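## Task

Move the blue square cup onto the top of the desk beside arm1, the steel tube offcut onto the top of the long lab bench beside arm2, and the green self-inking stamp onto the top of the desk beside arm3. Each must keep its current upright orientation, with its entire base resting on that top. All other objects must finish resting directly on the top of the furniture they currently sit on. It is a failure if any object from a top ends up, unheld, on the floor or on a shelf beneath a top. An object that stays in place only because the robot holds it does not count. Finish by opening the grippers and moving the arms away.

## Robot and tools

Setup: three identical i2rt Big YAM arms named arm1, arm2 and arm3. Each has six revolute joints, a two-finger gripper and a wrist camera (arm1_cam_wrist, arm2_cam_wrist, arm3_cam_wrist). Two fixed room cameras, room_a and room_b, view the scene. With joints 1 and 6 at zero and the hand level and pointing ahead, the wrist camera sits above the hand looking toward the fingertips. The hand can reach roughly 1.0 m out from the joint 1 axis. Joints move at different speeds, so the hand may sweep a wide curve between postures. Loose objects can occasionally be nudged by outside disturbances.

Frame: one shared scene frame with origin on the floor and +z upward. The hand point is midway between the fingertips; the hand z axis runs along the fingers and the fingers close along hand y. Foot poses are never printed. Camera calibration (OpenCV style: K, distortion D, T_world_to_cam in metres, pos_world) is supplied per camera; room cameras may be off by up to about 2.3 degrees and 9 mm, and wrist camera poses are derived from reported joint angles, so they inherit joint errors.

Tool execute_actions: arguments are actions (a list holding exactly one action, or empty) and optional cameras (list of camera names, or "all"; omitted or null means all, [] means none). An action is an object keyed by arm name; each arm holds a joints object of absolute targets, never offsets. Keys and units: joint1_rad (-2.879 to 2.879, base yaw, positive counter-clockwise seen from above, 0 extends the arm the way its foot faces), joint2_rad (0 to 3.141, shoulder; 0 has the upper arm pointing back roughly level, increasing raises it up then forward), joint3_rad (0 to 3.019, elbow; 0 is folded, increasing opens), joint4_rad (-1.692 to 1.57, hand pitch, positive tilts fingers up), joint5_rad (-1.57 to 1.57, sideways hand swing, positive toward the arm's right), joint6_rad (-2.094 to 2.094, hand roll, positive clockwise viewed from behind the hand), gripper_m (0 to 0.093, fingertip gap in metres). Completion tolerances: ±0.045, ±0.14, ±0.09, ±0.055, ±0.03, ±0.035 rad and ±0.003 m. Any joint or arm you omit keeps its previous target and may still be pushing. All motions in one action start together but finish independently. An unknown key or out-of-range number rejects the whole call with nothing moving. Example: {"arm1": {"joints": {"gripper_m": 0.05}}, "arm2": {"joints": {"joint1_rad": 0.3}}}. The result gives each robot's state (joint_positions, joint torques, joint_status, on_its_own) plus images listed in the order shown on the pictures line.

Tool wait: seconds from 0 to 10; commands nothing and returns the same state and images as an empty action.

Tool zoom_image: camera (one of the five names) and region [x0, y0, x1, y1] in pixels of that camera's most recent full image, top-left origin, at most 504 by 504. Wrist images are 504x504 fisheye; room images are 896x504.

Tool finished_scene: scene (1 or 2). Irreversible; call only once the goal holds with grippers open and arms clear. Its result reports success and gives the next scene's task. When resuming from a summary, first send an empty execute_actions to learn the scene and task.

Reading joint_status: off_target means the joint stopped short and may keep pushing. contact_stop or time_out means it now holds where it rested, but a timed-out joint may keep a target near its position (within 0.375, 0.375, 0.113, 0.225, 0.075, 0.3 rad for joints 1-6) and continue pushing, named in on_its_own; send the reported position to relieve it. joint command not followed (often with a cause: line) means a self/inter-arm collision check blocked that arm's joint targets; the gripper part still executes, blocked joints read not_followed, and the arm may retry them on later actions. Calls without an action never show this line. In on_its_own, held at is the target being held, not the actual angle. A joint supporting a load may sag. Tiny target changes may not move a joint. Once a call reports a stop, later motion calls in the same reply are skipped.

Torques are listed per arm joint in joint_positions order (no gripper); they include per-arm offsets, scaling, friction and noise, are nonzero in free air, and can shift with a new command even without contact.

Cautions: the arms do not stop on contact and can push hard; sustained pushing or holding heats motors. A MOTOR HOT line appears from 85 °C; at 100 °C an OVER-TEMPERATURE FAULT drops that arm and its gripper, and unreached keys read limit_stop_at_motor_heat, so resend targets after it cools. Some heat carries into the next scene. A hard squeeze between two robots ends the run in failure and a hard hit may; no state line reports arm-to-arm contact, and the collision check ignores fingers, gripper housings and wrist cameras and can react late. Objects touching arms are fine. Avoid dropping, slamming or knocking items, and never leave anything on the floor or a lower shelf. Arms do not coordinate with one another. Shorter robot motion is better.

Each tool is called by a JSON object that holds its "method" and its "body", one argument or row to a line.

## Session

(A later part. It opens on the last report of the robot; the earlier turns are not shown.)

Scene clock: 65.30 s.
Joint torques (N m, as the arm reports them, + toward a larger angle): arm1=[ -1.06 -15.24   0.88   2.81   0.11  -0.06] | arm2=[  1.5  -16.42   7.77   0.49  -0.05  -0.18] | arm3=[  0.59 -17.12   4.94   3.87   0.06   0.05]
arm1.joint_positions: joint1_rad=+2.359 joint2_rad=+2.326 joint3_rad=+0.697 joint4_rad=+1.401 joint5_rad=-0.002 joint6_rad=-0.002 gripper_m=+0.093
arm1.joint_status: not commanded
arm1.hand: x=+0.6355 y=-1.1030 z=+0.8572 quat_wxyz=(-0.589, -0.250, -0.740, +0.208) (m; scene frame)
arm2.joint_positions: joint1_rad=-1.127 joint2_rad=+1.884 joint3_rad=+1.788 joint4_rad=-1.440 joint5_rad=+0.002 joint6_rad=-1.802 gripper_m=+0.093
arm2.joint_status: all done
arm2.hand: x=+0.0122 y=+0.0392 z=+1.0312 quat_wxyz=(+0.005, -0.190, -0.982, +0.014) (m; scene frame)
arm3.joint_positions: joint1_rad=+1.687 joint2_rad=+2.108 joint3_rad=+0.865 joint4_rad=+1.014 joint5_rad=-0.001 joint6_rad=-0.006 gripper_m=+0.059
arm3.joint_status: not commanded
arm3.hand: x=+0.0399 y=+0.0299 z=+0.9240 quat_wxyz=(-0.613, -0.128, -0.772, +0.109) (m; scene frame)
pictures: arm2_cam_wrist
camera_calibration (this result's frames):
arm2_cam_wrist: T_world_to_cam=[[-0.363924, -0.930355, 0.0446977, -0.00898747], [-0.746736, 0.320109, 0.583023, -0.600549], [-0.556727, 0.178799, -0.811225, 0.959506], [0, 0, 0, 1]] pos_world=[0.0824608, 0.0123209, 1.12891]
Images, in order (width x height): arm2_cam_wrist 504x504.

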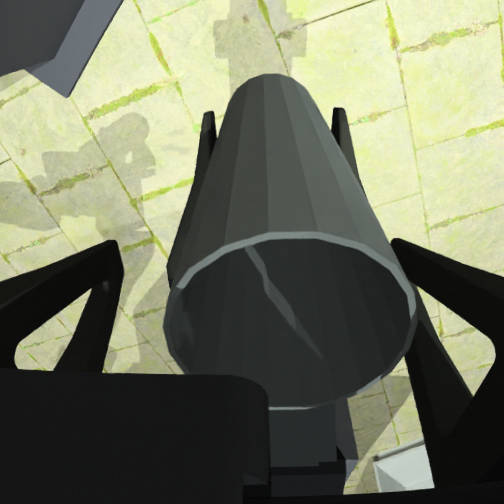

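{"method": "execute_actions", "body": {
  "actions": [
    {"arm3":{"joints":{"joint1_rad":1.712}}}
  ],
  "cameras": []
}}

{"method": "execute_actions", "body": {
  "actions": [
    {"arm2":{"joints":{"gripper_m":0.02}}}
  ],
  "cameras": ["arm2_cam_wrist"]
}}

Scene clock: 66.47 s.
Joint torques (N m, as the arm reports them, + toward a larger angle): arm1=[ -1.68 -15.12   0.98   3.17   0.06  -0.08] | arm2=[  1.27 -16.3    7.82   0.31  -0.04  -0.13] | arm3=[  2.65 -16.57   4.92   3.7    0.03   0.06]
arm1.joint_positions: joint1_rad=+2.359 joint2_rad=+2.326 joint3_rad=+0.697 joint4_rad=+1.401 joint5_rad=-0.002 joint6_rad=-0.002 gripper_m=+0.093
arm1.joint_status: not commanded
arm1.hand: x=+0.6355 y=-1.1030 z=+0.8572 quat_wxyz=(-0.589, -0.250, -0.740, +0.208) (m; scene frame)
arm2.joint_positions: joint1_rad=-1.127 joint2_rad=+1.884 joint3_rad=+1.788 joint4_rad=-1.440 joint5_rad=+0.002 joint6_rad=-1.802 gripper_m=+0.093
arm2.joint_status: not commanded
arm2.hand: x=+0.0122 y=+0.0392 z=+1.0312 quat_wxyz=(+0.005, -0.190, -0.982, +0.014) (m; scene frame)
arm3.joint_positions: joint1_rad=+1.697 joint2_rad=+2.108 joint3_rad=+0.865 joint4_rad=+1.014 joint5_rad=-0.001 joint6_rad=-0.006 gripper_m=+0.059
arm3.joint_status: all done
arm3.hand: x=+0.0421 y=+0.0361 z=+0.9240 quat_wxyz=(-0.614, -0.124, -0.773, +0.105) (m; scene frame)
pictures: none
No camera images: the call's "cameras" was empty. Leave "cameras" out to get every camera's image.

Scene clock: 67.13 s.
Joint torques (N m, as the arm reports them, + toward a larger angle): arm1=[ -1.25 -15.22   1.15   2.92   0.09  -0.11] | arm2=[  1.46 -16.48   7.81   0.04   0.01  -0.17] | arm3=[  1.91 -16.95   4.83   3.9   -0.01   0.09]
arm1.joint_positions: joint1_rad=+2.359 joint2_rad=+2.326 joint3_rad=+0.697 joint4_rad=+1.401 joint5_rad=-0.002 joint6_rad=-0.002 gripper_m=+0.093
arm1.joint_status: not commanded
arm1.hand: x=+0.6355 y=-1.1030 z=+0.8572 quat_wxyz=(-0.589, -0.250, -0.740, +0.208) (m; scene frame)
arm2.joint_positions: joint1_rad=-1.127 joint2_rad=+1.884 joint3_rad=+1.788 joint4_rad=-1.435 joint5_rad=+0.000 joint6_rad=-1.805 gripper_m=+0.059
arm2.joint_status: gripper_m off_target (ended at +0.059, target +0.020)
arm2.hand: x=+0.0118 y=+0.0381 z=+1.0312 quat_wxyz=(+0.005, -0.189, -0.982, +0.017) (m; scene frame)
arm3.joint_positions: joint1_rad=+1.699 joint2_rad=+2.108 joint3_rad=+0.864 joint4_rad=+1.015 joint5_rad=-0.001 joint6_rad=-0.007 gripper_m=+0.059
arm3.joint_status: not commanded
arm3.hand: x=+0.0424 y=+0.0374 z=+0.9241 quat_wxyz=(-0.614, -0.123, -0.772, +0.105) (m; scene frame)
pictures: arm2_cam_wrist
camera_calibration (this result's frames):
arm2_cam_wrist: T_world_to_cam=[[-0.36135, -0.931111, 0.0495836, -0.0151989], [-0.746931, 0.320884, 0.582347, -0.599829], [-0.55814, 0.173396, -0.811427, 0.959954], [0, 0, 0, 1]] pos_world=[0.0822657, 0.0118718, 1.12899]
Images, in order (width x height): arm2_cam_wrist 504x504.

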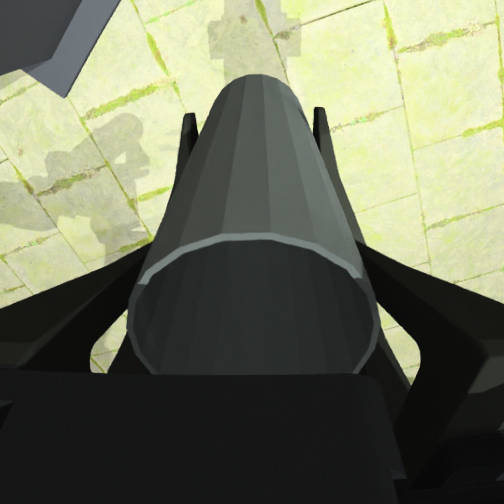

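{"method": "execute_actions", "body": {
  "actions": [
    {"arm2":{"joints":{"joint3_rad":1.83}},"arm3":{"joints":{"gripper_m":0.093,"joint4_rad":1.03}}}
  ],
  "cameras": []
}}

{"method": "execute_actions", "body": {
  "actions": [
    {"arm2":{"joints":{"joint1_rad":1.6}},"arm3":{"joints":{"joint2_rad":2.0,"joint3_rad":0.55,"joint4_rad":1.25}}}
  ],
  "cameras": []
}}

{"method": "execute_actions", "body": {
  "actions": [
    {"arm2":{"joints":{"joint2_rad":1.93,"joint3_rad":1.71,"joint4_rad":-1.27}}}
  ],
  "cameras": ["arm2_cam_wrist","room_b"]
}}

Scene clock: 68.83 s.
Joint torques (N m, as the arm reports them, + toward a larger angle): arm1=[ -0.92 -16.26   1.09   2.7    0.12  -0.12] | arm2=[  1.13 -17.06  10.61   0.23   0.02  -0.12] | arm3=[  2.09 -16.77   4.78   2.76   0.02   0.12]
arm1.joint_positions: joint1_rad=+2.359 joint2_rad=+2.326 joint3_rad=+0.697 joint4_rad=+1.401 joint5_rad=-0.002 joint6_rad=-0.002 gripper_m=+0.093
arm1.joint_status: not commanded
arm1.hand: x=+0.6355 y=-1.1030 z=+0.8572 quat_wxyz=(-0.589, -0.250, -0.740, +0.208) (m; scene frame)
arm2.joint_positions: joint1_rad=-1.127 joint2_rad=+1.895 joint3_rad=+1.788 joint4_rad=-1.435 joint5_rad=+0.000 joint6_rad=-1.805 gripper_m=+0.059
arm2.joint_status: all done
arm2.hand: x=+0.0115 y=+0.0376 z=+1.0247 quat_wxyz=(+0.002, -0.189, -0.982, +0.012) (m; scene frame)
arm3.joint_positions: joint1_rad=+1.699 joint2_rad=+2.103 joint3_rad=+0.865 joint4_rad=+1.015 joint5_rad=-0.001 joint6_rad=-0.007 gripper_m=+0.093
arm3.joint_status: all done
arm3.hand: x=+0.0431 y=+0.0372 z=+0.9271 quat_wxyz=(-0.616, -0.123, -0.771, +0.106) (m; scene frame)
pictures: none
No camera images: the call's "cameras" was empty. Leave "cameras" out to get every camera's image.

Scene clock: 71.47 s.
Joint torques (N m, as the arm reports them, + toward a larger angle): arm1=[ -0.82 -15.53   1.1    2.84   0.06  -0.09] | arm2=[  1.42 -18.6   10.38  -0.39   0.06  -0.15] | arm3=[  2.07 -11.33   2.77   3.09   0.     0.07]
arm1.joint_positions: joint1_rad=+2.359 joint2_rad=+2.326 joint3_rad=+0.697 joint4_rad=+1.401 joint5_rad=-0.002 joint6_rad=-0.002 gripper_m=+0.093
arm1.joint_status: not commanded
arm1.hand: x=+0.6355 y=-1.1030 z=+0.8572 quat_wxyz=(-0.589, -0.250, -0.740, +0.208) (m; scene frame)
arm2.joint_positions: joint1_rad=+1.604 joint2_rad=+1.914 joint3_rad=+1.788 joint4_rad=-1.422 joint5_rad=-0.001 joint6_rad=-1.805 gripper_m=+0.059
arm2.joint_status: all done
arm2.hand: x=+0.8647 y=+0.8331 z=+1.0211 quat_wxyz=(-0.011, +0.923, -0.385, +0.010) (m; scene frame)
arm3.joint_positions: joint1_rad=+1.699 joint2_rad=+1.991 joint3_rad=+0.544 joint4_rad=+1.231 joint5_rad=-0.001 joint6_rad=-0.007 gripper_m=+0.093
arm3.joint_status: all done
arm3.hand: x=-0.0623 y=+0.0730 z=+0.9369 quat_wxyz=(-0.619, -0.122, -0.769, +0.106) (m; scene frame)
pictures: none
No camera images: the call's "cameras" was empty. Leave "cameras" out to get every camera's image.

Scene clock: 72.47 s.
Joint torques (N m, as the arm reports them, + toward a larger angle): arm1=[ -1.65 -15.13   1.06   2.79   0.1   -0.14] | arm2=[  1.2  -18.81   8.46   0.33  -0.02  -0.16] | arm3=[  1.76 -11.57   2.86   3.04  -0.01   0.07]
arm1.joint_positions: joint1_rad=+2.359 joint2_rad=+2.326 joint3_rad=+0.697 joint4_rad=+1.401 joint5_rad=-0.002 joint6_rad=-0.002 gripper_m=+0.093
arm1.joint_status: not commanded
arm1.hand: x=+0.6355 y=-1.1030 z=+0.8572 quat_wxyz=(-0.589, -0.250, -0.740, +0.208) (m; scene frame)
arm2.joint_positions: joint1_rad=+1.604 joint2_rad=+1.978 joint3_rad=+1.691 joint4_rad=-1.278 joint5_rad=-0.001 joint6_rad=-1.805 gripper_m=+0.059
arm2.joint_status: all done
arm2.hand: x=+0.8689 y=+0.8354 z=+0.9482 quat_wxyz=(-0.005, +0.923, -0.385, +0.005) (m; scene frame)
arm3.joint_positions: joint1_rad=+1.699 joint2_rad=+1.991 joint3_rad=+0.544 joint4_rad=+1.231 joint5_rad=-0.001 joint6_rad=-0.007 gripper_m=+0.093
arm3.joint_status: not commanded
arm3.hand: x=-0.0623 y=+0.0730 z=+0.9369 quat_wxyz=(-0.619, -0.122, -0.769, +0.106) (m; scene frame)
pictures: arm2_cam_wrist, room_b
camera_calibration (this result's frames):
arm2_cam_wrist: T_world_to_cam=[[0.703779, 0.709902, 0.0271035, -1.23413], [0.565074, -0.582508, 0.584274, -0.554279], [0.430565, -0.395884, -0.811104, 0.848869], [0, 0, 0, 1]] pos_world=[0.816274, 0.889296, 1.04582]
Images, in order (width x height): arm2_cam_wrist 504x504, room_b 896x504.

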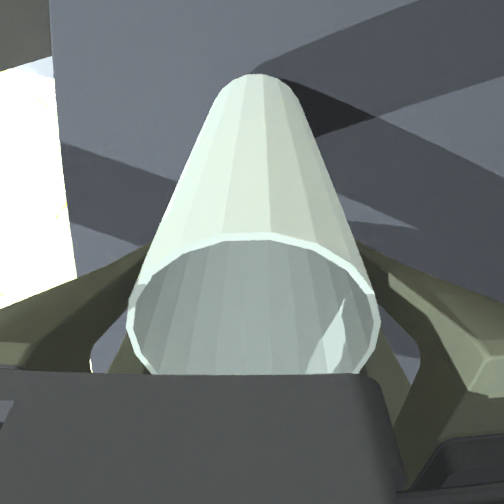

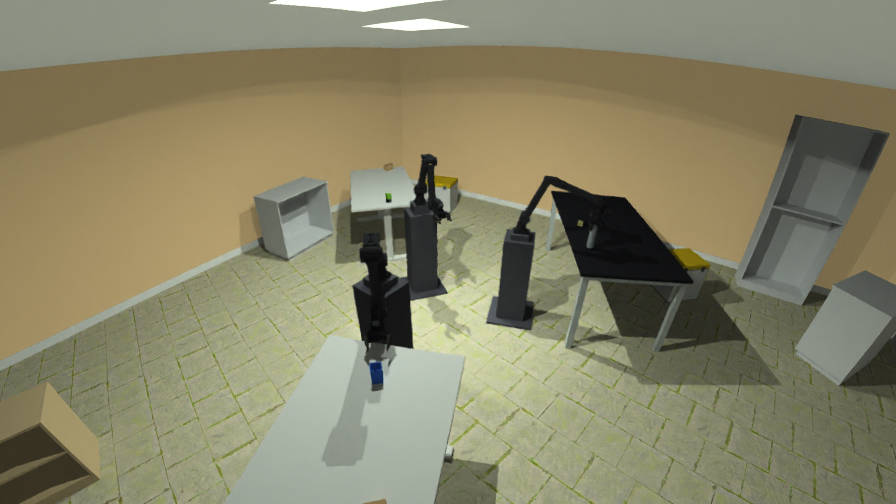

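{"method": "execute_actions", "body": {
  "actions": [
    {"arm2":{"joints":{"joint3_rad":1.66,"joint4_rad":-1.195}}}
  ],
  "cameras": ["arm2_cam_wrist"]
}}

Scene clock: 73.63 s.
Joint torques (N m, as the arm reports them, + toward a larger angle): arm1=[ -1.81 -15.61   1.18   2.96   0.13  -0.08] | arm2=[  0.9  -19.56   8.19   0.39   0.05  -0.17] | arm3=[  1.35 -11.7    2.92   2.93   0.02   0.1 ]
arm1.joint_positions: joint1_rad=+2.359 joint2_rad=+2.326 joint3_rad=+0.697 joint4_rad=+1.401 joint5_rad=-0.002 joint6_rad=-0.002 gripper_m=+0.093
arm1.joint_status: not commanded
arm1.hand: x=+0.6355 y=-1.1030 z=+0.8572 quat_wxyz=(-0.589, -0.250, -0.740, +0.208) (m; scene frame)
arm2.joint_positions: joint1_rad=+1.604 joint2_rad=+1.976 joint3_rad=+1.647 joint4_rad=-1.204 joint5_rad=-0.001 joint6_rad=-1.805 gripper_m=+0.059
arm2.joint_status: all done
arm2.hand: x=+0.8708 y=+0.8365 z=+0.9331 quat_wxyz=(-0.017, +0.923, -0.385, +0.014) (m; scene frame)
arm3.joint_positions: joint1_rad=+1.699 joint2_rad=+1.991 joint3_rad=+0.544 joint4_rad=+1.231 joint5_rad=-0.001 joint6_rad=-0.007 gripper_m=+0.093
arm3.joint_status: not commanded
arm3.hand: x=-0.0623 y=+0.0730 z=+0.9369 quat_wxyz=(-0.619, -0.122, -0.769, +0.106) (m; scene frame)
pictures: arm2_cam_wrist
camera_calibration (this result's frames):
arm2_cam_wrist: T_world_to_cam=[[0.702628, 0.709295, 0.0566934, -1.26192], [0.549818, -0.591768, 0.589501, -0.529752], [0.45168, -0.383029, -0.805776, 0.802171], [0, 0, 0, 1]] pos_world=[0.815604, 0.88884, 1.0302]
Images, in order (width x height): arm2_cam_wrist 504x504.

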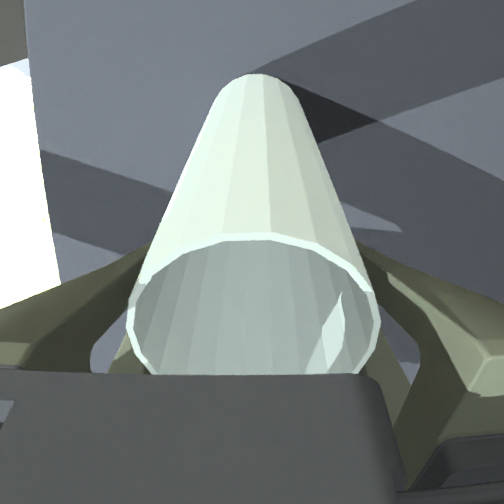

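{"method": "execute_actions", "body": {
  "actions": [
    {"arm2":{"joints":{"joint3_rad":1.62,"joint4_rad":-1.16}}}
  ],
  "cameras": ["arm2_cam_wrist"]
}}

Scene clock: 74.90 s.
Joint torques (N m, as the arm reports them, + toward a larger angle): arm1=[ -1.6  -14.51   1.04   2.66   0.1   -0.07] | arm2=[  1.   -18.16   7.01   0.67   0.03  -0.15] | arm3=[  1.47 -11.77   2.74   3.09  -0.01   0.09]
arm1.joint_positions: joint1_rad=+2.359 joint2_rad=+2.326 joint3_rad=+0.697 joint4_rad=+1.401 joint5_rad=-0.002 joint6_rad=-0.002 gripper_m=+0.093
arm1.joint_status: not commanded
arm1.hand: x=+0.6355 y=-1.1030 z=+0.8572 quat_wxyz=(-0.589, -0.250, -0.740, +0.208) (m; scene frame)
arm2.joint_positions: joint1_rad=+1.604 joint2_rad=+1.964 joint3_rad=+1.623 joint4_rad=-1.171 joint5_rad=+0.000 joint6_rad=-1.805 gripper_m=+0.059
arm2.joint_status: all done
arm2.hand: x=+0.8707 y=+0.8362 z=+0.9315 quat_wxyz=(-0.025, +0.922, -0.385, +0.020) (m; scene frame)
arm3.joint_positions: joint1_rad=+1.699 joint2_rad=+1.991 joint3_rad=+0.544 joint4_rad=+1.231 joint5_rad=-0.001 joint6_rad=-0.007 gripper_m=+0.093
arm3.joint_status: not commanded
arm3.hand: x=-0.0623 y=+0.0730 z=+0.9369 quat_wxyz=(-0.619, -0.122, -0.769, +0.106) (m; scene frame)
pictures: arm2_cam_wrist
camera_calibration (this result's frames):
arm2_cam_wrist: T_world_to_cam=[[0.701396, 0.70863, 0.076732, -1.27864], [0.538857, -0.597642, 0.593681, -0.518329], [0.466558, -0.375058, -0.801034, 0.776701], [0, 0, 0, 1]] pos_world=[0.81376, 0.887613, 1.028]
Images, in order (width x height): arm2_cam_wrist 504x504.

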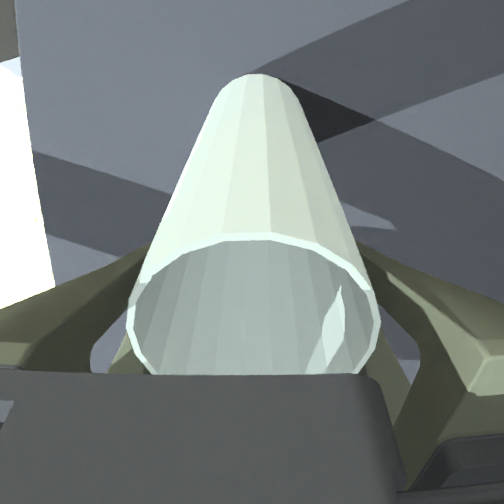

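{"method": "execute_actions", "body": {
  "actions": [
    {"arm2":{"joints":{"gripper_m":0.093}}}
  ],
  "cameras": []
}}

{"method": "execute_actions", "body": {
  "actions": [
    {"arm2":{"joints":{"joint2_rad":1.88,"joint3_rad":1.92,"joint4_rad":-1.5}}}
  ],
  "cameras": ["arm2_cam_wrist","room_b"]
}}

Scene clock: 76.33 s.
Joint torques (N m, as the arm reports them, + toward a larger angle): arm1=[ -0.65 -16.18   1.08   2.99   0.09  -0.06] | arm2=[  1.48 -17.87   7.08   0.49   0.04  -0.15] | arm3=[  1.7  -11.51   2.92   3.02   0.01   0.08]
arm1.joint_positions: joint1_rad=+2.359 joint2_rad=+2.326 joint3_rad=+0.697 joint4_rad=+1.401 joint5_rad=-0.002 joint6_rad=-0.002 gripper_m=+0.093
arm1.joint_status: not commanded
arm1.hand: x=+0.6355 y=-1.1030 z=+0.8572 quat_wxyz=(-0.589, -0.250, -0.740, +0.208) (m; scene frame)
arm2.joint_positions: joint1_rad=+1.604 joint2_rad=+1.954 joint3_rad=+1.623 joint4_rad=-1.170 joint5_rad=+0.000 joint6_rad=-1.805 gripper_m=+0.093
arm2.joint_status: all done
arm2.hand: x=+0.8714 y=+0.8366 z=+0.9375 quat_wxyz=(-0.030, +0.922, -0.385, +0.024) (m; scene frame)
arm3.joint_positions: joint1_rad=+1.699 joint2_rad=+1.991 joint3_rad=+0.544 joint4_rad=+1.231 joint5_rad=-0.001 joint6_rad=-0.007 gripper_m=+0.093
arm3.joint_status: not commanded
arm3.hand: x=-0.0623 y=+0.0730 z=+0.9369 quat_wxyz=(-0.619, -0.122, -0.769, +0.106) (m; scene frame)
pictures: none
No camera images: the call's "cameras" was empty. Leave "cameras" out to get every camera's image.

Scene clock: 77.47 s.
Joint torques (N m, as the arm reports them, + toward a larger angle): arm1=[ -2.38 -15.61   1.01   2.9    0.05  -0.08] | arm2=[  0.7  -14.56  11.07  -0.28   0.    -0.08] | arm3=[  1.81 -11.56   2.63   3.13   0.02   0.14]
arm1.joint_positions: joint1_rad=+2.359 joint2_rad=+2.326 joint3_rad=+0.697 joint4_rad=+1.401 joint5_rad=-0.002 joint6_rad=-0.002 gripper_m=+0.093
arm1.joint_status: not commanded
arm1.hand: x=+0.6355 y=-1.1030 z=+0.8572 quat_wxyz=(-0.589, -0.250, -0.740, +0.208) (m; scene frame)
arm2.joint_positions: joint1_rad=+1.604 joint2_rad=+1.877 joint3_rad=+1.874 joint4_rad=-1.492 joint5_rad=+0.000 joint6_rad=-1.805 gripper_m=+0.093
arm2.joint_status: all done
arm2.hand: x=+0.8673 y=+0.8346 z=+1.0750 quat_wxyz=(-0.032, +0.922, -0.385, +0.025) (m; scene frame)
arm3.joint_positions: joint1_rad=+1.699 joint2_rad=+1.991 joint3_rad=+0.544 joint4_rad=+1.231 joint5_rad=-0.001 joint6_rad=-0.007 gripper_m=+0.093
arm3.joint_status: not commanded
arm3.hand: x=-0.0623 y=+0.0730 z=+0.9369 quat_wxyz=(-0.619, -0.122, -0.769, +0.106) (m; scene frame)
pictures: arm2_cam_wrist, room_b
camera_calibration (this result's frames):
arm2_cam_wrist: T_world_to_cam=[[0.700178, 0.707939, 0.0925906, -1.30149], [0.530546, -0.602688, 0.596061, -0.593801], [0.477778, -0.368225, -0.797583, 0.873521], [0, 0, 0, 1]] pos_world=[0.808964, 0.885151, 1.17115]
Images, in order (width x height): arm2_cam_wrist 504x504, room_b 896x504.

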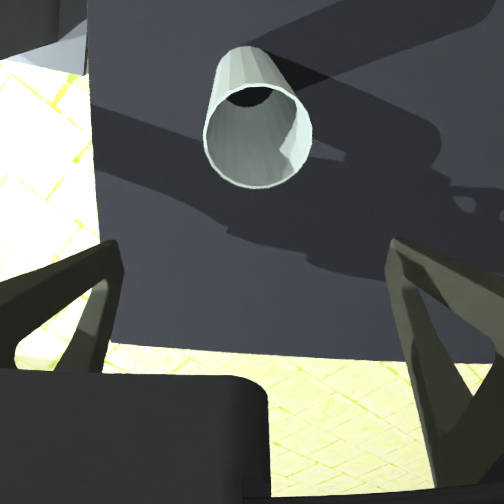

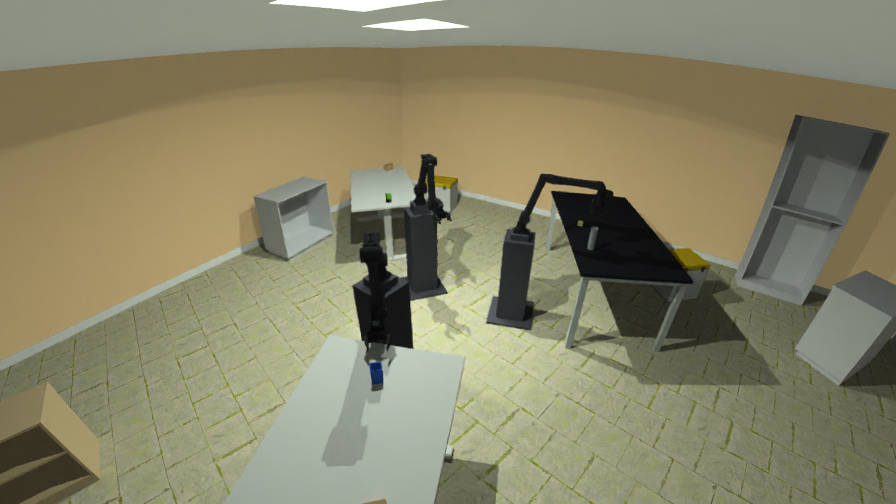

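{"method": "finished_scene", "body": {
  "scene": 2
}}

The scene is finished: the task was done.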